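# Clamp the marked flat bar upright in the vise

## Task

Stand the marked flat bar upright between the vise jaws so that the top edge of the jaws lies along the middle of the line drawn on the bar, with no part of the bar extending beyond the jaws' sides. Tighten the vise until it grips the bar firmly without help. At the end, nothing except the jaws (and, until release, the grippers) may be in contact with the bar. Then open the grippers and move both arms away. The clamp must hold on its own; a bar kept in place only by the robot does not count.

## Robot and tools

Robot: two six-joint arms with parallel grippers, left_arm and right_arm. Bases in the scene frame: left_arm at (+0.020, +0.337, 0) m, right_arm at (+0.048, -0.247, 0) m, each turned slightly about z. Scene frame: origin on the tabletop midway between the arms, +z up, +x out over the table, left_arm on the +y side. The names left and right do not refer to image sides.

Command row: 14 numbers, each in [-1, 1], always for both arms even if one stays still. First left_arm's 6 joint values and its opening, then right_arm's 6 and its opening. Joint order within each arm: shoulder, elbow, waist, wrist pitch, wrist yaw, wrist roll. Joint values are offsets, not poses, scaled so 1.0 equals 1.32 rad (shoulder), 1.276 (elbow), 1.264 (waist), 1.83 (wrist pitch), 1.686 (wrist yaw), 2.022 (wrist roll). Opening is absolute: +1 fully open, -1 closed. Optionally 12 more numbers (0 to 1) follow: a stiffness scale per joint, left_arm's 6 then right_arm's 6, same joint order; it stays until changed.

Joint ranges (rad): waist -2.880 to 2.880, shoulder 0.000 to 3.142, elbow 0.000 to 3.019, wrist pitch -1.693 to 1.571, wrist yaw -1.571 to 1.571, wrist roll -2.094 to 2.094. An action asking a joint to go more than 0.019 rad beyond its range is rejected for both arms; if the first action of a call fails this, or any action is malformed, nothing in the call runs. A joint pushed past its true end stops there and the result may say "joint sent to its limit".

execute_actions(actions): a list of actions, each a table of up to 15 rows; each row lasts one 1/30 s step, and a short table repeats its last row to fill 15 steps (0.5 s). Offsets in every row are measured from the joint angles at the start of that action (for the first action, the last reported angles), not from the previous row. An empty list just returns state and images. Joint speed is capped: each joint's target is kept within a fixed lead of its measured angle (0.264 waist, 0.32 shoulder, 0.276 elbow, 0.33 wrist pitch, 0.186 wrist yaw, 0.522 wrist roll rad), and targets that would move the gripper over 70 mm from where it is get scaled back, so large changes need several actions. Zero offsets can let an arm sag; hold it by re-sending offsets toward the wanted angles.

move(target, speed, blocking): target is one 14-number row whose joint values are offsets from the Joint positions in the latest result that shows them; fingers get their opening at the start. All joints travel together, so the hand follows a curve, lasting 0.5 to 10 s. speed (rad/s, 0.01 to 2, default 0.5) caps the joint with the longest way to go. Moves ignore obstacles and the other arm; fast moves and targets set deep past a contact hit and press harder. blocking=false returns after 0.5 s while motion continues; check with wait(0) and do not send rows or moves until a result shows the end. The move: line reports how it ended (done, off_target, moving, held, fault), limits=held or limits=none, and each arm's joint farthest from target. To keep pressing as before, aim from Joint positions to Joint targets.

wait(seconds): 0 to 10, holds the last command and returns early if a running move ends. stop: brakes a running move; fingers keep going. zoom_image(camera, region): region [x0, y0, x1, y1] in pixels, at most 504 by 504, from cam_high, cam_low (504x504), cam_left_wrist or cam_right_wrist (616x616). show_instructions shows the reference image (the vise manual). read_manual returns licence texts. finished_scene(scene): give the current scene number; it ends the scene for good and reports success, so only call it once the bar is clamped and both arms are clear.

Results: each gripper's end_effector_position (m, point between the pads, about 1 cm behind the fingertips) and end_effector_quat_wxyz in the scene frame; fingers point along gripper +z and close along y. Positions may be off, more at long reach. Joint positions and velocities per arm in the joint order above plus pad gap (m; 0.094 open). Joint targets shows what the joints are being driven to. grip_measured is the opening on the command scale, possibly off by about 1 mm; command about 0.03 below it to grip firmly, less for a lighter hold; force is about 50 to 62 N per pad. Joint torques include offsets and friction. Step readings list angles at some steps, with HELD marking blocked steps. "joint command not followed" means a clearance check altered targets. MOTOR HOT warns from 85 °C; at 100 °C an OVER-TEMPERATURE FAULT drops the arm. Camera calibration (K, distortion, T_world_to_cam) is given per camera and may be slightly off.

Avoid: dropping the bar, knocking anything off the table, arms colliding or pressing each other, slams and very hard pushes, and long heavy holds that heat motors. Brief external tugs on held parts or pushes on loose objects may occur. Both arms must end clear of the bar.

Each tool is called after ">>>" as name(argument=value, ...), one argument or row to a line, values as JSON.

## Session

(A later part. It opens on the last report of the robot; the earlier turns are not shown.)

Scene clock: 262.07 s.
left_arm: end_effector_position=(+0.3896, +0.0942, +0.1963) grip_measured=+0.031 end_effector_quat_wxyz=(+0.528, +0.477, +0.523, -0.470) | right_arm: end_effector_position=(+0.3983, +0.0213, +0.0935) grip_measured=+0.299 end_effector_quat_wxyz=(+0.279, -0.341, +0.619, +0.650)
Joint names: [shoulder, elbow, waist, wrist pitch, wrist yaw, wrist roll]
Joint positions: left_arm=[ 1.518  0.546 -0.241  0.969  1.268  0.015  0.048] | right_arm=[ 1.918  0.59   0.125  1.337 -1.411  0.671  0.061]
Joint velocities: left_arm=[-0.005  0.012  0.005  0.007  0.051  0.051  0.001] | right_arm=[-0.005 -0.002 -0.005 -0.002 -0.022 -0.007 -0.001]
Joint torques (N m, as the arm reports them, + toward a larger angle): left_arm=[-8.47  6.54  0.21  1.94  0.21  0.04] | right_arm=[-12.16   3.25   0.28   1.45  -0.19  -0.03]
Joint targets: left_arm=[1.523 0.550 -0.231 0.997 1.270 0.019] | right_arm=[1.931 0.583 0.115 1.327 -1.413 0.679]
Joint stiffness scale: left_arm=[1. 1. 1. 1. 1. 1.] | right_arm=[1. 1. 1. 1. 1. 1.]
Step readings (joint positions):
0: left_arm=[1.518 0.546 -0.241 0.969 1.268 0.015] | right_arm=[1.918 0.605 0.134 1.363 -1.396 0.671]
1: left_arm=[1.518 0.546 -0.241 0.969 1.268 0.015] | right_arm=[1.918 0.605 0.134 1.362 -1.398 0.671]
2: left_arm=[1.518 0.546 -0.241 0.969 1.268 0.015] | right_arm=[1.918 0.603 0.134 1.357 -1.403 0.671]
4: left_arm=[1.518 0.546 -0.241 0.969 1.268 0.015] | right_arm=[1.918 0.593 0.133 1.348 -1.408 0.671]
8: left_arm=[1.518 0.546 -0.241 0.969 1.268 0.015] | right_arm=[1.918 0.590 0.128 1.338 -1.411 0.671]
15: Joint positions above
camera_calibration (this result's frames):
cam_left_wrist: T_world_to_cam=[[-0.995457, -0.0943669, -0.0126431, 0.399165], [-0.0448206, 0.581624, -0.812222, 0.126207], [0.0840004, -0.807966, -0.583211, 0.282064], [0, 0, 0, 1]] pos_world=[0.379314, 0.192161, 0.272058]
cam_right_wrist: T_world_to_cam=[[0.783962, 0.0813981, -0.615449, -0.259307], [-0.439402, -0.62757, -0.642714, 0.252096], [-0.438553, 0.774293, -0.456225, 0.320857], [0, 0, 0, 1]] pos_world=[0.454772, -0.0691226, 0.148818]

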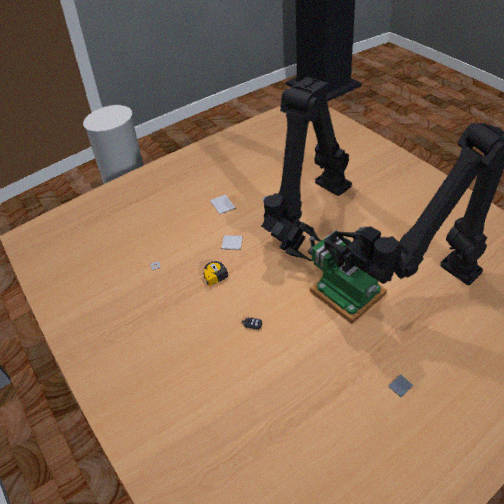

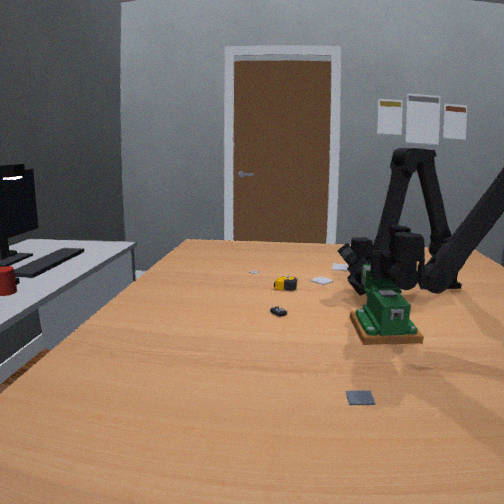

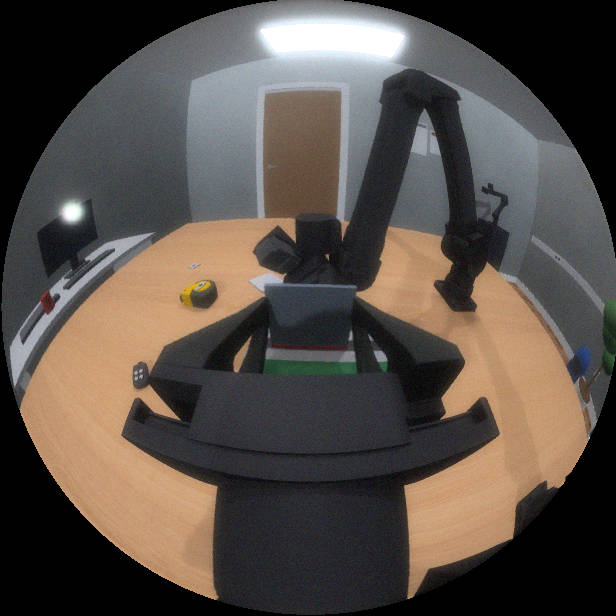

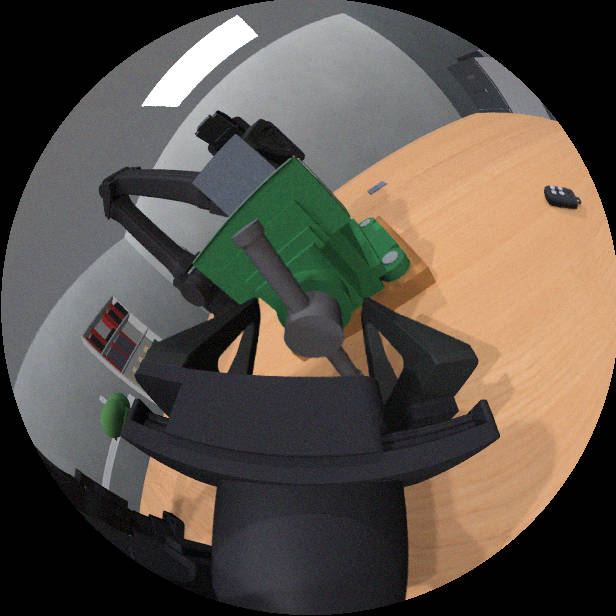

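>>> execute_actions(
  actions=[],
)

Scene clock: 265.43 s.
left_arm: end_effector_position=(+0.3896, +0.0942, +0.1963) grip_measured=+0.031 end_effector_quat_wxyz=(+0.528, +0.477, +0.523, -0.470) | right_arm: end_effector_position=(+0.3983, +0.0213, +0.0935) grip_measured=+0.299 end_effector_quat_wxyz=(+0.279, -0.341, +0.619, +0.650)
Joint names: [shoulder, elbow, waist, wrist pitch, wrist yaw, wrist roll]
Joint positions: left_arm=[ 1.518  0.546 -0.241  0.969  1.268  0.015  0.048] | right_arm=[ 1.918  0.59   0.125  1.337 -1.411  0.671  0.061]
Joint velocities: left_arm=[-0.015  0.002 -0.005 -0.012 -0.037  0.051  0.001] | right_arm=[-0.005  0.007 -0.005 -0.012  0.037  0.051  0.001]
Joint torques (N m, as the arm reports them, + toward a larger angle): left_arm=[-8.95  6.39  0.1   1.8   0.22 -0.01] | right_arm=[-11.8    3.26  -0.3    1.45  -0.19  -0.03]
Joint targets: left_arm=[1.523 0.550 -0.231 0.997 1.270 0.019] | right_arm=[1.931 0.583 0.115 1.327 -1.413 0.679]
Joint stiffness scale: left_arm=[1. 1. 1. 1. 1. 1.] | right_arm=[1. 1. 1. 1. 1. 1.]
camera_calibration (this result's frames):
cam_left_wrist: T_world_to_cam=[[-0.995457, -0.0943669, -0.0126431, 0.399165], [-0.0448206, 0.581624, -0.812222, 0.126207], [0.0840004, -0.807966, -0.583211, 0.282064], [0, 0, 0, 1]] pos_world=[0.379314, 0.192161, 0.272058]
cam_right_wrist: T_world_to_cam=[[0.783962, 0.0813981, -0.615449, -0.259307], [-0.439402, -0.62757, -0.642714, 0.252096], [-0.438553, 0.774293, -0.456225, 0.320857], [0, 0, 0, 1]] pos_world=[0.454772, -0.0691226, 0.148818]

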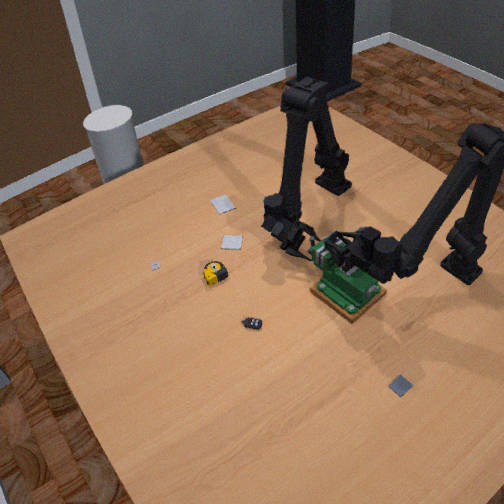

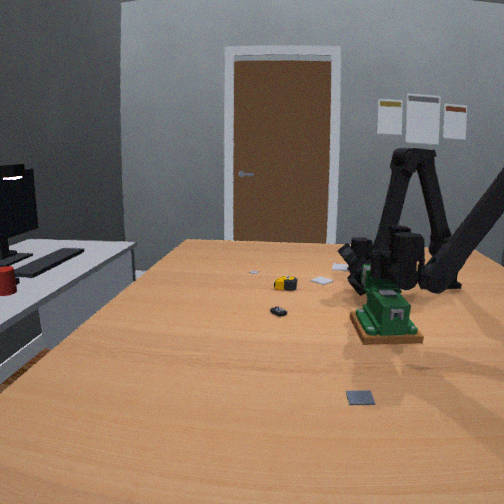

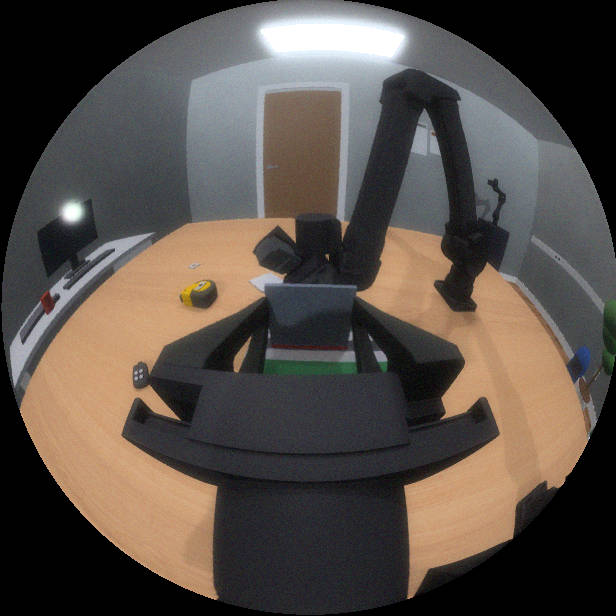

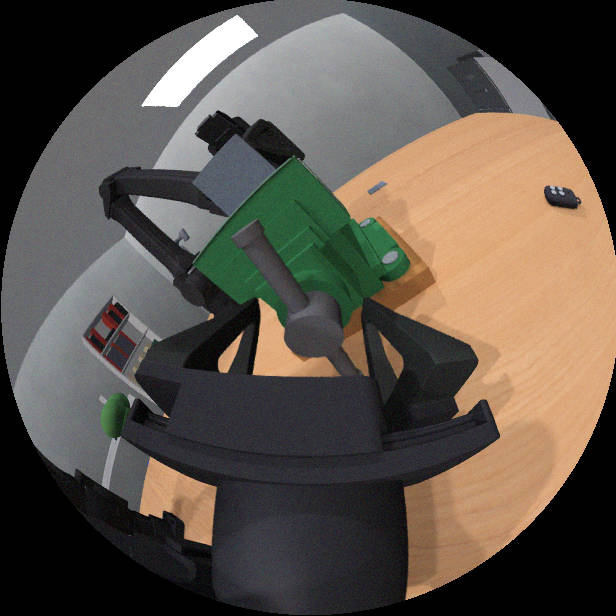

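>>> execute_actions(
  actions=[
    [[0.004,0.003,0.008,0.0153,0.001,0.002,-0.03, 0.028,-0.002,0.004,0.0005,0,-0.46,0.5]],
  ],
)

Scene clock: 267.50 s.
left_arm: end_effector_position=(+0.3896, +0.0942, +0.1963) grip_measured=+0.031 end_effector_quat_wxyz=(+0.528, +0.477, +0.523, -0.470) | right_arm: end_effector_position=(+0.3980, +0.0212, +0.0898) grip_measured=+0.499 end_effector_quat_wxyz=(+0.523, -0.568, +0.421, +0.475)
Joint names: [shoulder, elbow, waist, wrist pitch, wrist yaw, wrist roll]
Joint positions: left_arm=[ 1.518  0.546 -0.241  0.969  1.268  0.015  0.048] | right_arm=[ 1.927  0.59   0.125  1.337 -1.411 -0.196  0.07 ]
Joint velocities: left_arm=[-0.005 -0.002 -0.005  0.002  0.022  0.037 -0.   ] | right_arm=[ 0.005 -0.012  0.005 -0.007  0.022 -0.344 -0.001]
Joint torques (N m, as the arm reports them, + toward a larger angle): left_arm=[-9.74  6.54  0.54  1.86  0.23 -0.03] | right_arm=[-10.48   3.26   1.08   1.84  -0.12  -0.17]
Joint targets: left_arm=[1.523 0.550 -0.231 0.997 1.270 0.019] | right_arm=[1.955 0.587 0.130 1.338 -1.411 -0.259]
Joint stiffness scale: left_arm=[1. 1. 1. 1. 1. 1.] | right_arm=[1. 1. 1. 1. 1. 1.]
Step readings (joint positions):
0: left_arm=[1.518 0.546 -0.241 0.969 1.268 0.015] | right_arm=[1.918 0.590 0.125 1.337 -1.411 0.671]
1: left_arm=[1.518 0.546 -0.241 0.969 1.268 0.015] | right_arm=[1.919 0.590 0.125 1.337 -1.411 0.595]
2: left_arm=[1.518 0.546 -0.241 0.969 1.268 0.015] | right_arm=[1.920 0.590 0.125 1.337 -1.411 0.497]
4: left_arm=[1.518 0.546 -0.241 0.969 1.268 0.015] | right_arm=[1.924 0.590 0.125 1.337 -1.411 0.302]
8: left_arm=[1.518 0.546 -0.241 0.969 1.268 0.015] | right_arm=[1.927 0.590 0.125 1.337 -1.411 -0.014]
15: Joint positions above
camera_calibration (this result's frames):
cam_left_wrist: T_world_to_cam=[[-0.995457, -0.0943669, -0.0126431, 0.399165], [-0.0448206, 0.581624, -0.812222, 0.126207], [0.0840004, -0.807966, -0.583211, 0.282064], [0, 0, 0, 1]] pos_world=[0.379314, 0.192161, 0.272058]
cam_right_wrist: T_world_to_cam=[[0.976062, 0.0993245, 0.193486, -0.410835], [0.215439, -0.563457, -0.79756, 0.00143906], [0.0298038, 0.820153, -0.571368, 0.142061], [0, 0, 0, 1]] pos_world=[0.396457, -0.0748947, 0.161808]

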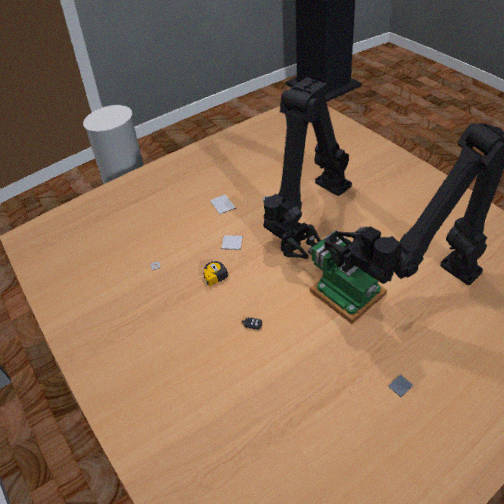

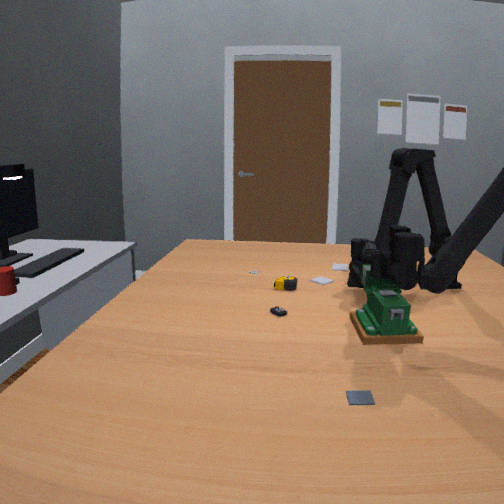

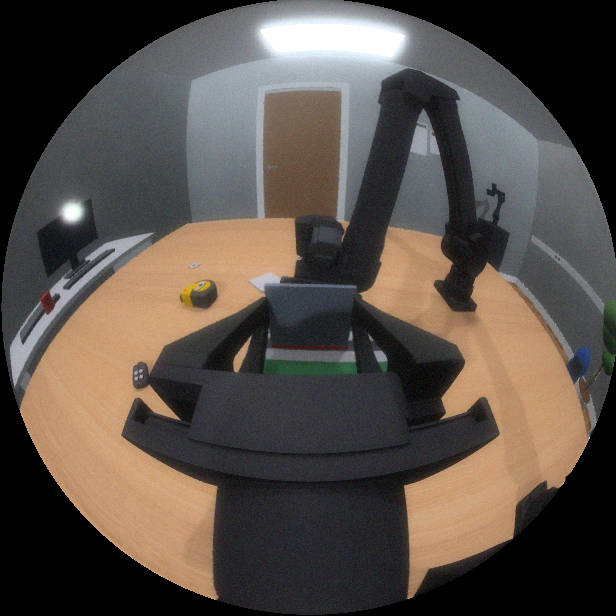

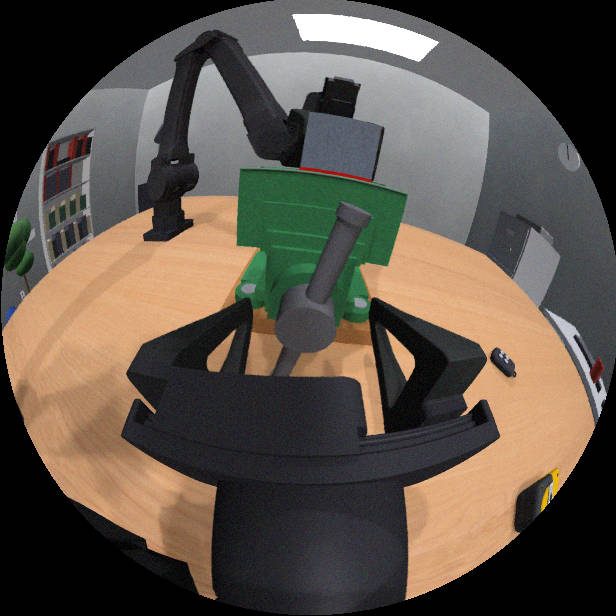

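>>> zoom_image(
  camera="cam_right_wrist",
  region=[230, 100, 420, 220],
)

>>> zoom_image(
  camera="cam_left_wrist",
  region=[230, 320, 390, 385],
)

Region (230, 100, 420, 220) of cam_right_wrist's 616x616 image, scaled by 2.653, with more detail than that image has; it fills the top 318 rows of this view, and the rest is white.

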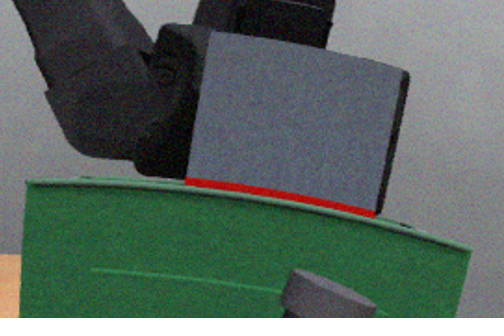

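Region (230, 320, 390, 385) of cam_left_wrist's 616x616 image, scaled by 3.150, with more detail than that image has; it fills the top 205 rows of this view, and the rest is white.

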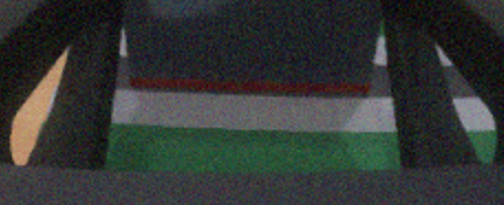

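>>> execute_actions(
  actions=[
    [[0.004,0.003,0.008,0.0153,0.001,0.002,-0.03, 0.024,-0.002,0.004,0.0005,0,-0.031,0.35],[0.004,0.003,0.008,0.0153,0.001,0.002,-0.03, 0.024,-0.002,0.004,0.0005,0,-0.031,0.2],[0.004,0.003,0.008,0.0153,0.001,0.002,-0.03, 0.024,-0.002,0.004,0.0005,0,-0.031,0.05],[0.004,0.003,0.008,0.0153,0.001,0.002,-0.03, 0.024,-0.002,0.004,0.0005,0,-0.031,-0.1],[0.004,0.003,0.008,0.0153,0.001,0.002,-0.03, 0.024,-0.002,0.004,0.0005,0,-0.031,-0.22],[0.004,0.003,0.008,0.0153,0.001,0.002,-0.03, 0.024,-0.002,0.004,0.0005,0,-0.031,-0.32],[0.004,0.003,0.008,0.0153,0.001,0.002,-0.03, 0.024,-0.002,0.004,0.0005,0,-0.031,-0.4],[0.004,0.003,0.008,0.0153,0.001,0.002,-0.03, 0.024,-0.002,0.004,0.0005,0,-0.031,-0.43],[0.004,0.003,0.008,0.0153,0.001,0.002,-0.03, 0.024,-0.002,0.004,0.0005,0,1.0,-0.43]],
    [[0.004,0.003,0.008,0.0153,0.001,0.002,-0.03, 0,-0.002,0.006,0.0005,0,0.8,-0.43]],
  ],
)

Scene clock: 273.10 s.
left_arm: end_effector_position=(+0.3896, +0.0942, +0.1963) grip_measured=+0.031 end_effector_quat_wxyz=(+0.528, +0.477, +0.523, -0.470) | right_arm: end_effector_position=(+0.3966, +0.0223, +0.0878) grip_measured=-0.357 end_effector_quat_wxyz=(-0.088, +0.018, +0.707, +0.701)
Joint names: [shoulder, elbow, waist, wrist pitch, wrist yaw, wrist roll]
Joint positions: left_arm=[ 1.518  0.546 -0.241  0.969  1.268  0.015  0.048] | right_arm=[ 1.931  0.587  0.129  1.337 -1.408  1.714  0.03 ]
Joint velocities: left_arm=[-0.005 -0.002 -0.005  0.007  0.095  0.037 -0.   ] | right_arm=[-0.015  0.017  0.015  0.007  0.007  1.751  0.001]
Joint torques (N m, as the arm reports them, + toward a larger angle): left_arm=[-8.89  6.38  0.13  1.98  0.21 -0.02] | right_arm=[-13.1    3.48   0.81   1.94  -0.45   0.27]
Joint targets: left_arm=[1.523 0.550 -0.231 0.997 1.270 0.019] | right_arm=[1.931 0.585 0.134 1.337 -1.415 2.001]
Joint stiffness scale: left_arm=[1. 1. 1. 1. 1. 1.] | right_arm=[1. 1. 1. 1. 1. 1.]
Step readings (joint positions; steps 1 to 15: 1st action; 16 to 30: 2nd action):
0: left_arm=[1.518 0.546 -0.241 0.969 1.268 0.015] | right_arm=[1.927 0.590 0.125 1.337 -1.411 -0.243]
1: left_arm=[1.518 0.546 -0.241 0.969 1.268 0.015] | right_arm=[1.927 0.590 0.125 1.337 -1.411 -0.243]
2: left_arm=[1.518 0.546 -0.241 0.969 1.268 0.015] | right_arm=[1.928 0.590 0.125 1.337 -1.411 -0.243]
4: left_arm=[1.518 0.546 -0.241 0.969 1.268 0.015] | right_arm=[1.929 0.590 0.125 1.337 -1.411 -0.244]
8: left_arm=[1.518 0.546 -0.241 0.969 1.268 0.015] | right_arm=[1.931 0.587 0.126 1.337 -1.417 -0.244]
15: left_arm=[1.518 0.546 -0.241 0.969 1.268 0.015] | right_arm=[1.931 0.587 0.127 1.337 -1.415 0.383]
16: left_arm=[1.518 0.546 -0.241 0.969 1.268 0.015] | right_arm=[1.931 0.587 0.127 1.337 -1.415 0.476]
17: left_arm=[1.518 0.546 -0.241 0.969 1.268 0.015] | right_arm=[1.931 0.587 0.127 1.337 -1.415 0.568]
19: left_arm=[1.518 0.546 -0.241 0.969 1.268 0.015] | right_arm=[1.931 0.587 0.127 1.337 -1.413 0.752]
23: left_arm=[1.518 0.546 -0.241 0.969 1.268 0.015] | right_arm=[1.931 0.587 0.128 1.337 -1.411 1.119]
30: Joint positions above
camera_calibration (this result's frames):
cam_left_wrist: T_world_to_cam=[[-0.995457, -0.0943669, -0.0126431, 0.399165], [-0.0448206, 0.581624, -0.812222, 0.126207], [0.0840004, -0.807966, -0.583211, 0.282064], [0, 0, 0, 1]] pos_world=[0.379314, 0.192161, 0.272058]
cam_right_wrist: T_world_to_cam=[[-0.149749, -0.0136371, -0.98863, 0.143623], [-0.742459, -0.658773, 0.121548, 0.302073], [-0.65294, 0.752219, 0.0885253, 0.354356], [0, 0, 0, 1]] pos_world=[0.477158, -0.0655974, 0.0739045]

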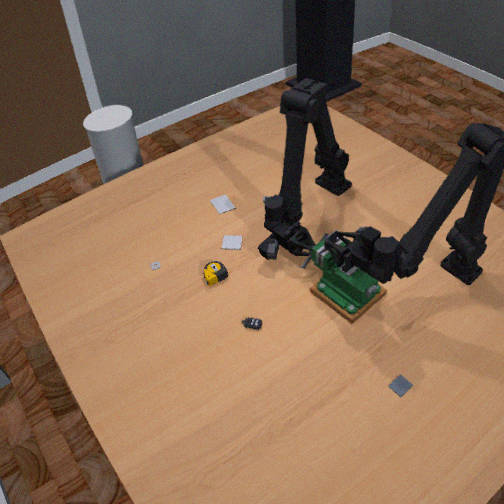

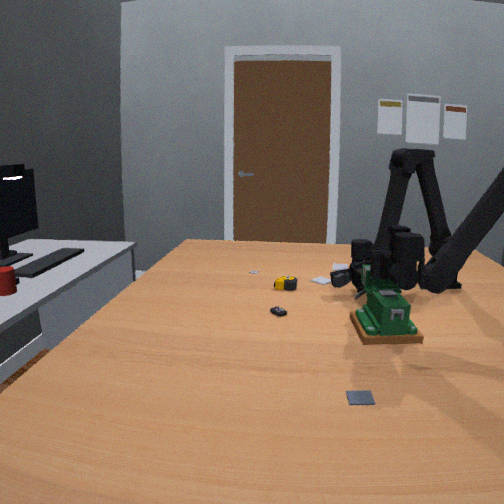

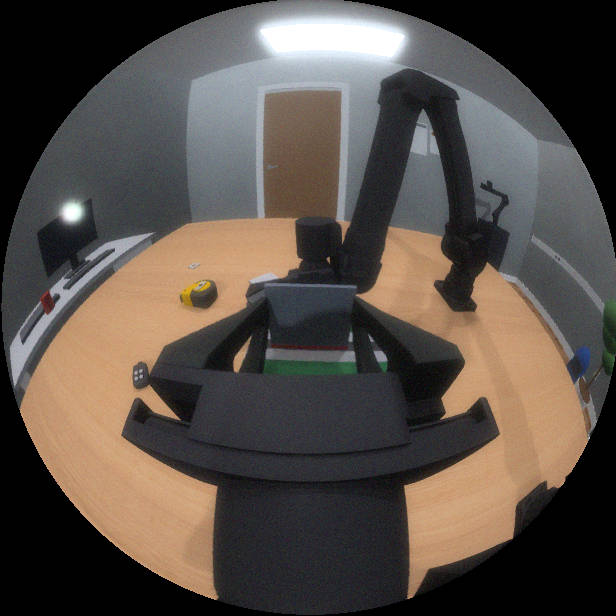

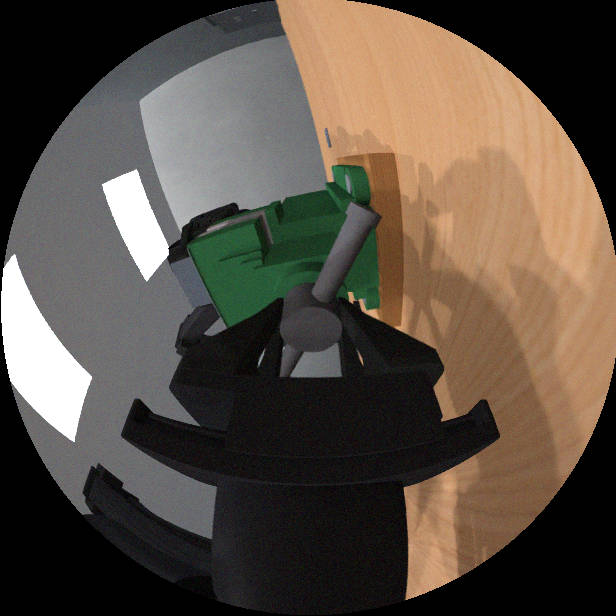

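>>> execute_actions(
  actions=[
    [[0.004,0.003,0.008,0.0153,0.001,0.002,-0.03, 0,-0.002,0.003,0.0005,0,0.156,0.1],[0.004,0.003,0.008,0.0153,0.001,0.002,-0.03, 0,-0.002,0.003,0.0005,0,0.156,0.6],[0.004,0.003,0.008,0.0153,0.001,0.002,-0.03, 0,-0.002,-0.008,0.0005,0,0.156,0.6],[0.004,0.003,0.008,0.0153,0.001,0.002,-0.03, 0,-0.002,-0.02,0.0005,0,0.156,0.6],[0.004,0.003,0.008,0.0153,0.001,0.002,-0.03, 0,-0.002,-0.032,0.0005,0,0.156,0.6],[0.004,0.003,0.008,0.0153,0.001,0.002,-0.03, 0,-0.002,-0.044,0.0005,0,0.156,0.6],[0.004,0.003,0.008,0.0153,0.001,0.002,-0.03, 0,-0.002,-0.056,0.0005,0,0.156,0.6],[0.004,0.003,0.008,0.0153,0.001,0.002,-0.03, 0,-0.002,-0.068,0.0005,0,0.156,0.6],[0.004,0.003,0.008,0.0153,0.001,0.002,-0.03, 0,-0.002,-0.077,0.0005,0,0.156,0.6],[0.004,0.003,0.008,0.0153,0.001,0.002,-0.03, 0,-0.002,-0.077,0.0005,0,0.156,0.6],[0.004,0.003,0.008,0.0153,0.001,0.002,-0.03, 0,-0.002,-0.077,0.0005,0,-0.95,0.6]],
    [[0.004,0.003,0.008,0.0153,0.001,0.002,-0.03, 0,-0.002,0,0.0005,0,-0.9,0.6]],
    [[0.004,0.003,0.008,0.0153,0.001,0.002,-0.03, 0,-0.002,0.01,0.0005,0,-0.2,0.6],[0.004,0.003,0.008,0.0153,0.001,0.002,-0.03, 0,-0.002,0.02,0.0005,0,-0.2,0.6],[0.004,0.003,0.008,0.0153,0.001,0.002,-0.03, 0,-0.002,0.03,0.0005,0,-0.2,0.6],[0.004,0.003,0.008,0.0153,0.001,0.002,-0.03, 0,-0.002,0.04,0.0005,0,-0.2,0.6],[0.004,0.003,0.008,0.0153,0.001,0.002,-0.03, 0,-0.002,0.05,0.0005,0,-0.2,0.6],[0.004,0.003,0.008,0.0153,0.001,0.002,-0.03, 0,-0.002,0.06,0.0005,0,-0.2,0.6],[0.004,0.003,0.008,0.0153,0.001,0.002,-0.03, 0,-0.002,0.07,0.0005,0,-0.2,0.6],[0.004,0.003,0.008,0.0153,0.001,0.002,-0.03, 0,-0.002,0.0765,0.0005,0,-0.2,0.6]],
  ],
)

Scene clock: 281.63 s.
left_arm: end_effector_position=(+0.3896, +0.0942, +0.1963) grip_measured=+0.031 end_effector_quat_wxyz=(+0.528, +0.477, +0.523, -0.470) | right_arm: end_effector_position=(+0.3971, +0.0213, +0.0876) grip_measured=+0.599 end_effector_quat_wxyz=(+0.542, -0.584, +0.400, +0.453)
Joint names: [shoulder, elbow, waist, wrist pitch, wrist yaw, wrist roll]
Joint positions: left_arm=[ 1.518  0.546 -0.241  0.969  1.268  0.015  0.048] | right_arm=[ 1.931  0.587  0.126  1.337 -1.407 -0.282  0.075]
Joint velocities: left_arm=[-0.005  0.002 -0.005 -0.012 -0.007  0.007 -0.001] | right_arm=[ 0.005 -0.002 -0.015  0.002  0.037 -0.095  0.001]
Joint torques (N m, as the arm reports them, + toward a larger angle): left_arm=[-8.4   6.68  0.64  2.1   0.15  0.01] | right_arm=[-12.9    3.5    0.28   1.83  -0.13  -0.21]
Joint targets: left_arm=[1.523 0.550 -0.231 0.997 1.270 0.019] | right_arm=[1.931 0.584 0.123 1.337 -1.407 -0.311]
Joint stiffness scale: left_arm=[1. 1. 1. 1. 1. 1.] | right_arm=[1. 1. 1. 1. 1. 1.]
Step readings (joint positions; steps 1 to 15: 1st action; 16 to 30: 2nd action; 31 to 45: 3rd action):
0: left_arm=[1.518 0.546 -0.241 0.969 1.268 0.015] | right_arm=[1.931 0.587 0.129 1.337 -1.405 1.965]
1: left_arm=[1.518 0.546 -0.241 0.969 1.268 0.015] | right_arm=[1.931 0.587 0.129 1.337 -1.405 1.973]
2: left_arm=[1.518 0.546 -0.241 0.969 1.268 0.015] | right_arm=[1.931 0.587 0.129 1.337 -1.405 1.981]
4: left_arm=[1.518 0.546 -0.241 0.969 1.268 0.015] | right_arm=[1.931 0.587 0.128 1.337 -1.407 1.992]
8: left_arm=[1.518 0.546 -0.241 0.969 1.268 0.015] | right_arm=[1.931 0.587 0.094 1.337 -1.407 2.005]
15: left_arm=[1.518 0.546 -0.241 0.969 1.268 0.015] | right_arm=[1.931 0.587 0.027 1.337 -1.407 1.543]
16: left_arm=[1.518 0.546 -0.241 0.969 1.268 0.015] | right_arm=[1.931 0.587 0.027 1.337 -1.407 1.445]
17: left_arm=[1.518 0.546 -0.241 0.969 1.268 0.015] | right_arm=[1.931 0.587 0.027 1.337 -1.407 1.348]
19: left_arm=[1.518 0.546 -0.241 0.969 1.268 0.015] | right_arm=[1.931 0.587 0.027 1.337 -1.407 1.154]
23: left_arm=[1.518 0.546 -0.241 0.969 1.268 0.015] | right_arm=[1.931 0.587 0.027 1.337 -1.407 0.765]
30: left_arm=[1.518 0.546 -0.241 0.969 1.268 0.015] | right_arm=[1.931 0.587 0.027 1.337 -1.407 0.094]
31: left_arm=[1.518 0.546 -0.241 0.969 1.268 0.015] | right_arm=[1.931 0.587 0.027 1.337 -1.407 0.017]
32: left_arm=[1.518 0.546 -0.241 0.969 1.268 0.015] | right_arm=[1.931 0.587 0.028 1.337 -1.407 -0.046]
34: left_arm=[1.518 0.546 -0.241 0.969 1.268 0.015] | right_arm=[1.931 0.587 0.037 1.337 -1.407 -0.136]
38: left_arm=[1.518 0.546 -0.241 0.969 1.268 0.015] | right_arm=[1.931 0.587 0.088 1.337 -1.407 -0.230]
45: Joint positions above
camera_calibration (this result's frames):
cam_left_wrist: T_world_to_cam=[[-0.995457, -0.0943669, -0.0126431, 0.399165], [-0.0448206, 0.581624, -0.812222, 0.126207], [0.0840004, -0.807966, -0.583211, 0.282064], [0, 0, 0, 1]] pos_world=[0.379314, 0.192161, 0.272058]
cam_right_wrist: T_world_to_cam=[[0.958235, 0.0953112, 0.269632, -0.40903], [0.275645, -0.559007, -0.782004, -0.0254081], [0.0761922, 0.823667, -0.561932, 0.121406], [0, 0, 0, 1]] pos_world=[0.3897, -0.075216, 0.15864]

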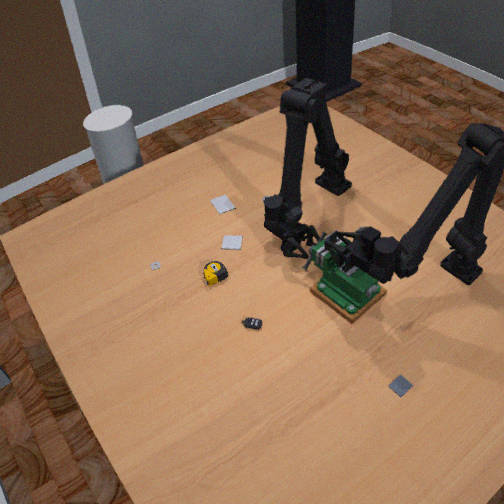

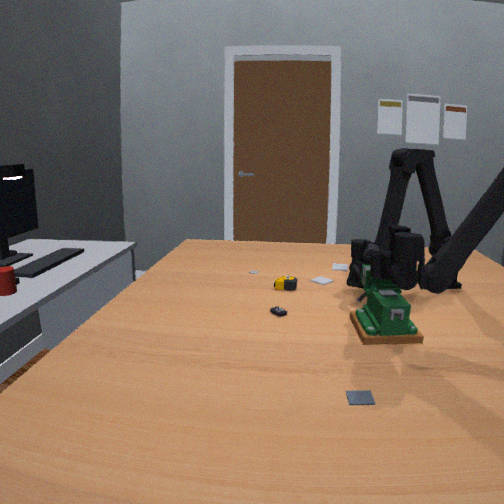

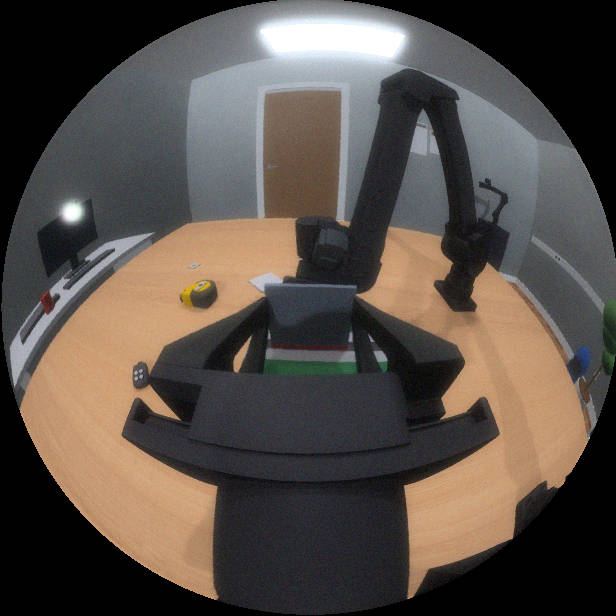

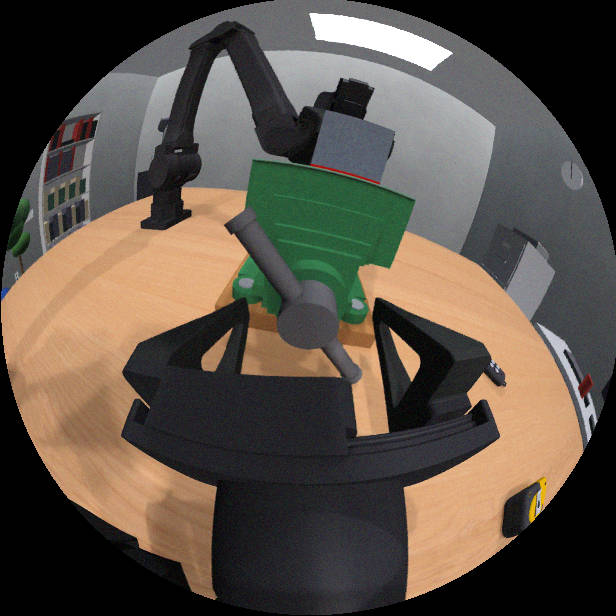

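>>> zoom_image(
  camera="cam_right_wrist",
  region=[250, 120, 420, 220],
)

Region (250, 120, 420, 220) of cam_right_wrist's 616x616 image, scaled by 2.965, with more detail than that image has; it fills the top 296 rows of this view, and the rest is white.

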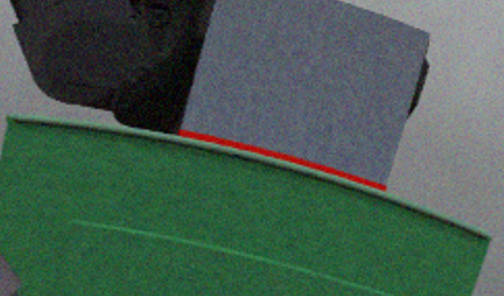

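>>> execute_actions(
  actions=[
    [[0.004,0.003,0.008,0.0153,0.001,0.002,-0.03, 0,-0.002,0.012,0.0005,0,-0.01,0.4],[0.004,0.003,0.008,0.0153,0.001,0.002,-0.03, 0,-0.002,0.012,0.0005,0,-0.01,0.2],[0.004,0.003,0.008,0.0153,0.001,0.002,-0.03, 0,-0.002,0.012,0.0005,0,-0.01,0.0],[0.004,0.003,0.008,0.0153,0.001,0.002,-0.03, 0,-0.002,0.012,0.0005,0,-0.01,-0.15],[0.004,0.003,0.008,0.0153,0.001,0.002,-0.03, 0,-0.002,0.012,0.0005,0,-0.01,-0.27],[0.004,0.003,0.008,0.0153,0.001,0.002,-0.03, 0,-0.002,0.012,0.0005,0,-0.01,-0.36],[0.004,0.003,0.008,0.0153,0.001,0.002,-0.03, 0,-0.002,0.012,0.0005,0,-0.01,-0.43],[0.004,0.003,0.008,0.0153,0.001,0.002,-0.03, 0,-0.002,0.012,0.0005,0,-0.01,-0.43],[0.004,0.003,0.008,0.0153,0.001,0.002,-0.03, 0,-0.002,0.008,0.0005,0,1.0,-0.43]],
    [[0.004,0.003,0.008,0.0153,0.001,0.002,-0.03, 0,-0.002,0.006,0.0005,0,0.84,-0.43]],
  ],
)

Scene clock: 289.93 s.
left_arm: end_effector_position=(+0.3896, +0.0942, +0.1963) grip_measured=+0.031 end_effector_quat_wxyz=(+0.528, +0.477, +0.523, -0.470) | right_arm: end_effector_position=(+0.3956, +0.0239, +0.0876) grip_measured=-0.351 end_effector_quat_wxyz=(-0.081, +0.010, +0.708, +0.702)
Joint names: [shoulder, elbow, waist, wrist pitch, wrist yaw, wrist roll]
Joint positions: left_arm=[ 1.518  0.546 -0.241  0.969  1.268  0.015  0.048] | right_arm=[ 1.931  0.587  0.133  1.337 -1.404  1.691  0.03 ]
Joint velocities: left_arm=[-0.015 -0.022 -0.005  0.012  0.022 -0.081 -0.   ] | right_arm=[-0.005 -0.012  0.005 -0.007 -0.007  1.985 -0.001]
Joint torques (N m, as the arm reports them, + toward a larger angle): left_arm=[-9.12  6.4   0.48  1.8   0.22  0.02] | right_arm=[-13.37   3.59   1.35   1.93  -0.28   0.27]
Joint targets: left_arm=[1.523 0.550 -0.231 0.997 1.270 0.019] | right_arm=[1.931 0.584 0.139 1.337 -1.408 2.030]
Joint stiffness scale: left_arm=[1. 1. 1. 1. 1. 1.] | right_arm=[1. 1. 1. 1. 1. 1.]
Step readings (joint positions; steps 1 to 15: 1st action; 16 to 30: 2nd action):
0: left_arm=[1.518 0.546 -0.241 0.969 1.268 0.015] | right_arm=[1.931 0.587 0.126 1.337 -1.407 -0.295]
1: left_arm=[1.518 0.546 -0.241 0.969 1.268 0.015] | right_arm=[1.931 0.587 0.127 1.337 -1.407 -0.295]
2: left_arm=[1.518 0.546 -0.241 0.969 1.268 0.015] | right_arm=[1.931 0.587 0.127 1.337 -1.407 -0.295]
4: left_arm=[1.518 0.546 -0.241 0.969 1.268 0.015] | right_arm=[1.931 0.587 0.129 1.337 -1.407 -0.295]
8: left_arm=[1.518 0.546 -0.241 0.969 1.268 0.015] | right_arm=[1.931 0.587 0.131 1.337 -1.408 -0.295]
15: left_arm=[1.518 0.546 -0.241 0.969 1.268 0.015] | right_arm=[1.931 0.587 0.131 1.337 -1.408 0.331]
16: left_arm=[1.518 0.546 -0.241 0.969 1.268 0.015] | right_arm=[1.931 0.587 0.132 1.337 -1.408 0.424]
17: left_arm=[1.518 0.546 -0.241 0.969 1.268 0.015] | right_arm=[1.931 0.587 0.132 1.337 -1.408 0.516]
19: left_arm=[1.518 0.546 -0.241 0.969 1.268 0.015] | right_arm=[1.931 0.587 0.132 1.337 -1.407 0.700]
23: left_arm=[1.518 0.546 -0.241 0.969 1.268 0.015] | right_arm=[1.931 0.587 0.132 1.337 -1.407 1.068]
30: Joint positions above
camera_calibration (this result's frames):
cam_left_wrist: T_world_to_cam=[[-0.995457, -0.0943669, -0.0126431, 0.399165], [-0.0448206, 0.581624, -0.812222, 0.126207], [0.0840004, -0.807966, -0.583211, 0.282064], [0, 0, 0, 1]] pos_world=[0.379314, 0.192161, 0.272058]
cam_right_wrist: T_world_to_cam=[[-0.127905, -0.0117574, -0.991717, 0.134944], [-0.744169, -0.659878, 0.103801, 0.304705], [-0.655632, 0.751281, 0.0756522, 0.354794], [0, 0, 0, 1]] pos_world=[0.476626, -0.0638954, 0.0753566]

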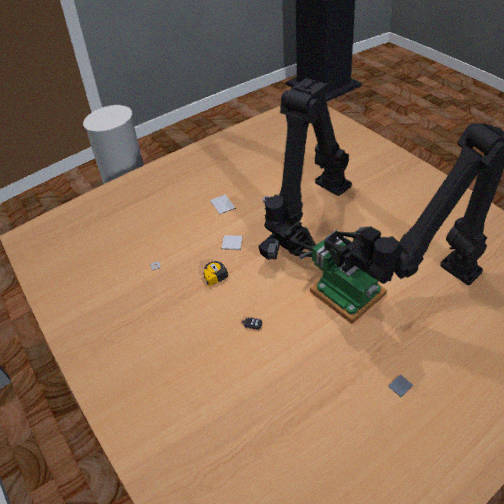

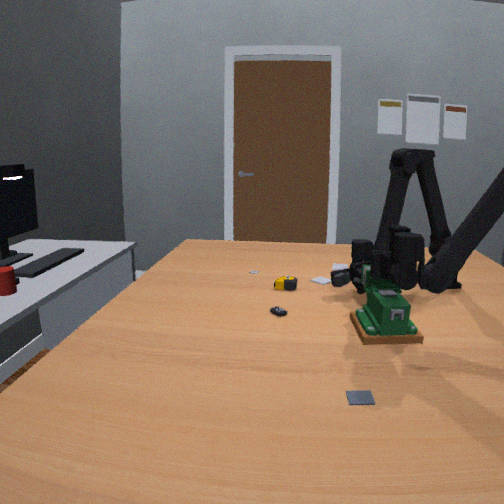

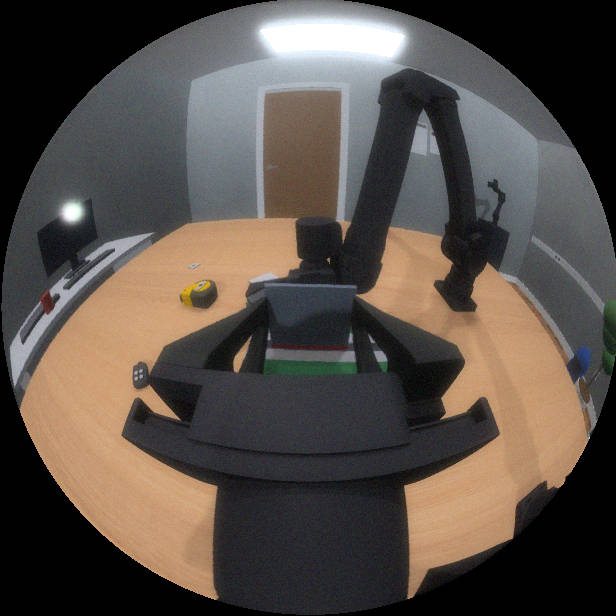

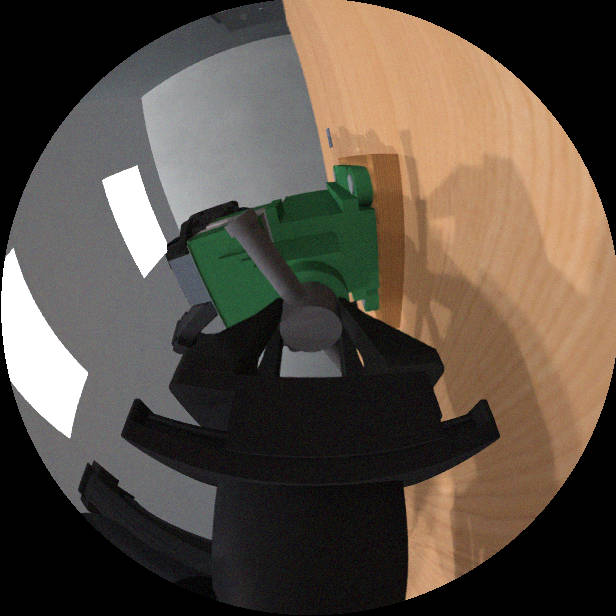

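>>> execute_actions(
  actions=[
    [[0.004,0.003,0.015,0.0153,0.005,0.002,-0.03, 0,-0.002,0.003,0.0005,0,0.168,0.0],[0.004,0.003,0.015,0.0153,0.005,0.002,-0.03, 0,-0.002,0.003,0.0005,0,0.168,0.5],[0.004,0.003,0.015,0.0153,0.005,0.002,-0.03, 0,-0.002,0.003,0.0005,0,0.168,0.5],[0.004,0.003,0.015,0.0153,0.005,0.002,-0.03, 0,-0.002,0.003,0.0005,0,-0.9,0.5],[0.004,0.003,0.015,0.0153,0.005,0.002,-0.03, 0,-0.002,0.003,0.0005,0,-0.9,0.5],[0.004,0.003,0.015,0.0153,0.005,0.002,-0.03, 0,-0.002,0.003,0.0005,0,-0.9,0.5],[0.004,0.003,0.015,0.0153,0.005,0.002,-0.03, 0,-0.002,0.003,0.0005,0,-0.9,0.5],[0.004,0.003,0.015,0.0153,0.005,0.002,-0.03, 0,-0.002,0.003,0.0005,0,-0.9,0.5],[0.004,0.003,0.015,0.0153,0.005,0.002,-0.03, 0,-0.002,0.003,0.0005,0,-0.9,0.5],[0.004,0.003,0.015,0.0153,0.005,0.002,-0.03, 0,-0.002,0.003,0.0005,0,-0.9,0.5],[0.004,0.003,0.015,0.0153,0.005,0.002,-0.03, 0,-0.002,0.003,0.0005,0,-0.9,0.5],[0.004,0.003,0.015,0.0153,0.005,0.002,-0.03, 0,-0.002,0.003,0.0005,0,-0.9,0.5],[0.004,0.003,0.015,0.0153,0.005,0.002,-0.03, 0,-0.002,0.003,0.0005,0,-0.9,0.5],[0.004,0.003,0.015,0.0153,0.005,0.002,-0.03, 0,-0.002,0.003,0.0005,0,-0.366,0.4],[0.004,0.003,0.015,0.0153,0.005,0.002,-0.03, 0,-0.002,0.003,0.0005,0,-0.366,0.25]],
    [[0.004,0.003,0.008,0.0153,0.001,0.002,-0.03, 0,-0.002,0.004,0.0005,0,-0.005,0.1],[0.004,0.003,0.008,0.0153,0.001,0.002,-0.03, 0,-0.002,0.004,0.0005,0,-0.005,-0.05],[0.004,0.003,0.008,0.0153,0.001,0.002,-0.03, 0,-0.002,0.004,0.0005,0,-0.005,-0.2],[0.004,0.003,0.008,0.0153,0.001,0.002,-0.03, 0,-0.002,0.004,0.0005,0,-0.005,-0.32],[0.004,0.003,0.008,0.0153,0.001,0.002,-0.03, 0,-0.002,0.004,0.0005,0,-0.005,-0.43],[0.004,0.003,0.008,0.0153,0.001,0.002,-0.03, 0,-0.002,0.004,0.0005,0,-0.005,-0.43],[0.004,0.003,0.008,0.0153,0.001,0.002,-0.03, 0,-0.002,0.005,0.0005,0,0.51,-0.43]],
  ],
)

Scene clock: 298.47 s.
left_arm: end_effector_position=(+0.3896, +0.0955, +0.1963) grip_measured=+0.031 end_effector_quat_wxyz=(+0.528, +0.477, +0.522, -0.470) | right_arm: end_effector_position=(+0.3957, +0.0245, +0.0876) grip_measured=-0.351 end_effector_quat_wxyz=(-0.105, +0.036, +0.707, +0.699)
Joint names: [shoulder, elbow, waist, wrist pitch, wrist yaw, wrist roll]
Joint positions: left_arm=[ 1.518  0.546 -0.237  0.969  1.274  0.015  0.048] | right_arm=[ 1.931  0.587  0.135  1.337 -1.402  1.763  0.03 ]
Joint velocities: left_arm=[-0.005  0.002 -0.005  0.037 -0.037 -0.007 -0.   ] | right_arm=[ 0.005  0.007 -0.015  0.012  0.022  1.59  -0.001]
Joint torques (N m, as the arm reports them, + toward a larger angle): left_arm=[-8.41  6.43  0.98  1.94  0.18  0.  ] | right_arm=[-12.96   3.48   1.09   2.    -0.19   0.29]
Joint targets: left_arm=[1.523 0.550 -0.227 0.997 1.275 0.019] | right_arm=[1.931 0.584 0.140 1.337 -1.403 2.039]
Joint stiffness scale: left_arm=[1. 1. 1. 1. 1. 1.] | right_arm=[1. 1. 1. 1. 1. 1.]
Step readings (joint positions; steps 1 to 15: 1st action; 16 to 30: 2nd action):
0: left_arm=[1.518 0.546 -0.241 0.969 1.268 0.015] | right_arm=[1.931 0.587 0.134 1.337 -1.403 1.995]
1: left_arm=[1.518 0.546 -0.240 0.969 1.271 0.015] | right_arm=[1.931 0.587 0.134 1.337 -1.403 1.998]
2: left_arm=[1.518 0.546 -0.240 0.969 1.272 0.015] | right_arm=[1.931 0.587 0.134 1.337 -1.403 2.001]
4: left_arm=[1.518 0.546 -0.238 0.969 1.273 0.015] | right_arm=[1.931 0.587 0.134 1.337 -1.403 1.929]
8: left_arm=[1.518 0.546 -0.237 0.969 1.274 0.015] | right_arm=[1.931 0.587 0.134 1.337 -1.403 1.539]
15: left_arm=[1.518 0.546 -0.237 0.969 1.274 0.015] | right_arm=[1.931 0.587 0.134 1.337 -1.403 1.008]
16: left_arm=[1.518 0.546 -0.237 0.969 1.274 0.015] | right_arm=[1.931 0.587 0.134 1.337 -1.403 1.006]
17: left_arm=[1.518 0.546 -0.237 0.969 1.274 0.015] | right_arm=[1.931 0.587 0.134 1.337 -1.403 1.006]
19: left_arm=[1.518 0.546 -0.237 0.969 1.274 0.015] | right_arm=[1.931 0.587 0.134 1.337 -1.403 1.006]
23: left_arm=[1.518 0.546 -0.237 0.969 1.274 0.015] | right_arm=[1.931 0.587 0.134 1.337 -1.403 1.171]
30: Joint positions above
camera_calibration (this result's frames):
cam_left_wrist: T_world_to_cam=[[-0.9956, -0.092848, -0.0126385, 0.399208], [-0.0439356, 0.581679, -0.812231, 0.125096], [0.0827656, -0.808102, -0.583199, 0.283621], [0, 0, 0, 1]] pos_world=[0.379473, 0.193495, 0.272059]
cam_right_wrist: T_world_to_cam=[[-0.198296, -0.0186481, -0.979965, 0.161943], [-0.735524, -0.658004, 0.161355, 0.296609], [-0.64783, 0.752783, 0.116763, 0.347663], [0, 0, 0, 1]] pos_world=[0.475503, -0.0635248, 0.0702452]

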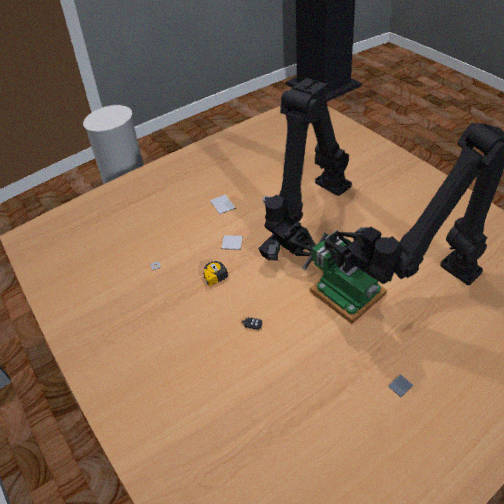

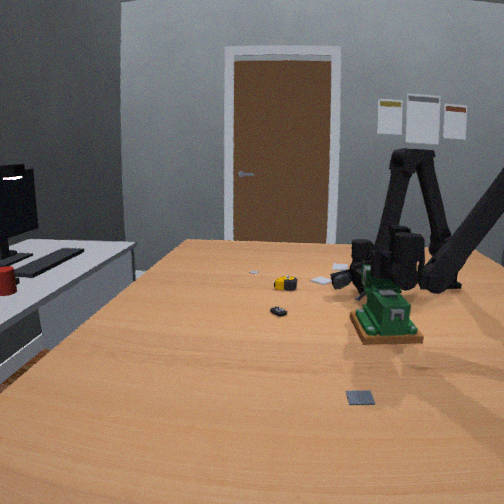

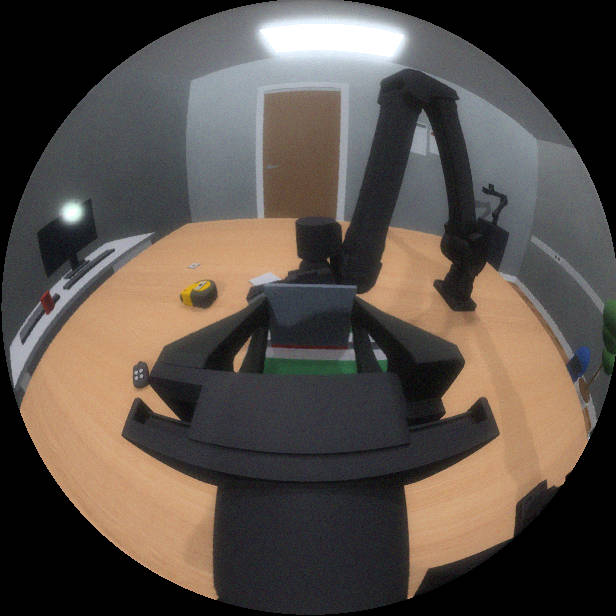

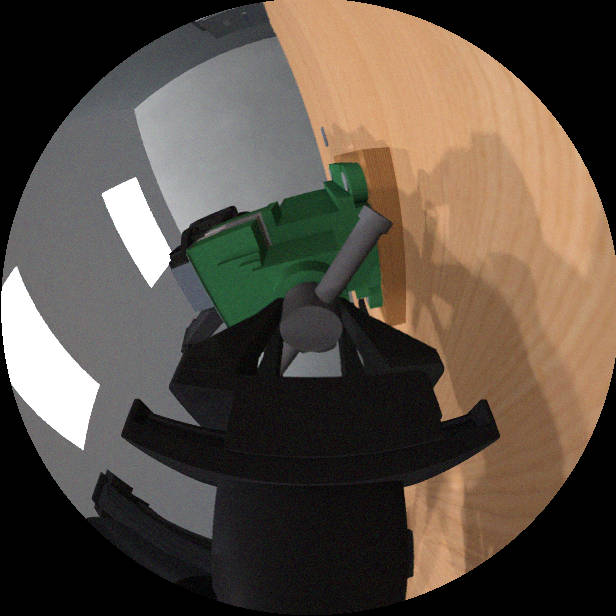

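>>> zoom_image(
  camera="cam_left_wrist",
  region=[230, 320, 390, 385],
)

>>> zoom_image(
  camera="cam_high",
  region=[300, 220, 360, 280],
)

Region (230, 320, 390, 385) of cam_left_wrist's 616x616 image, scaled by 3.150, with more detail than that image has; it fills the top 205 rows of this view, and the rest is white.

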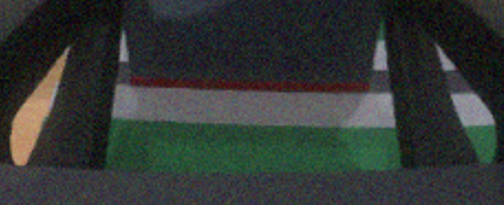

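Region (300, 220, 360, 280) of cam_high's 504x504 image, scaled by 8.400, with more detail than that image has.

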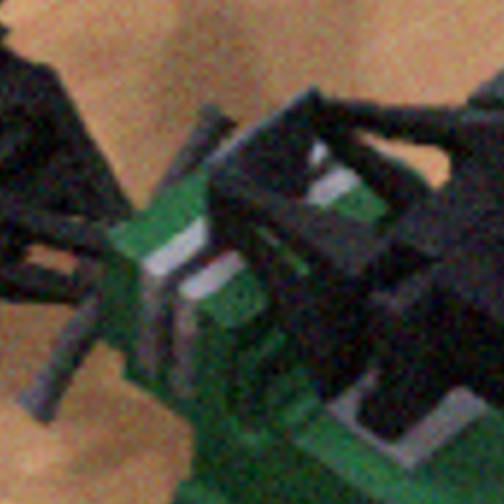

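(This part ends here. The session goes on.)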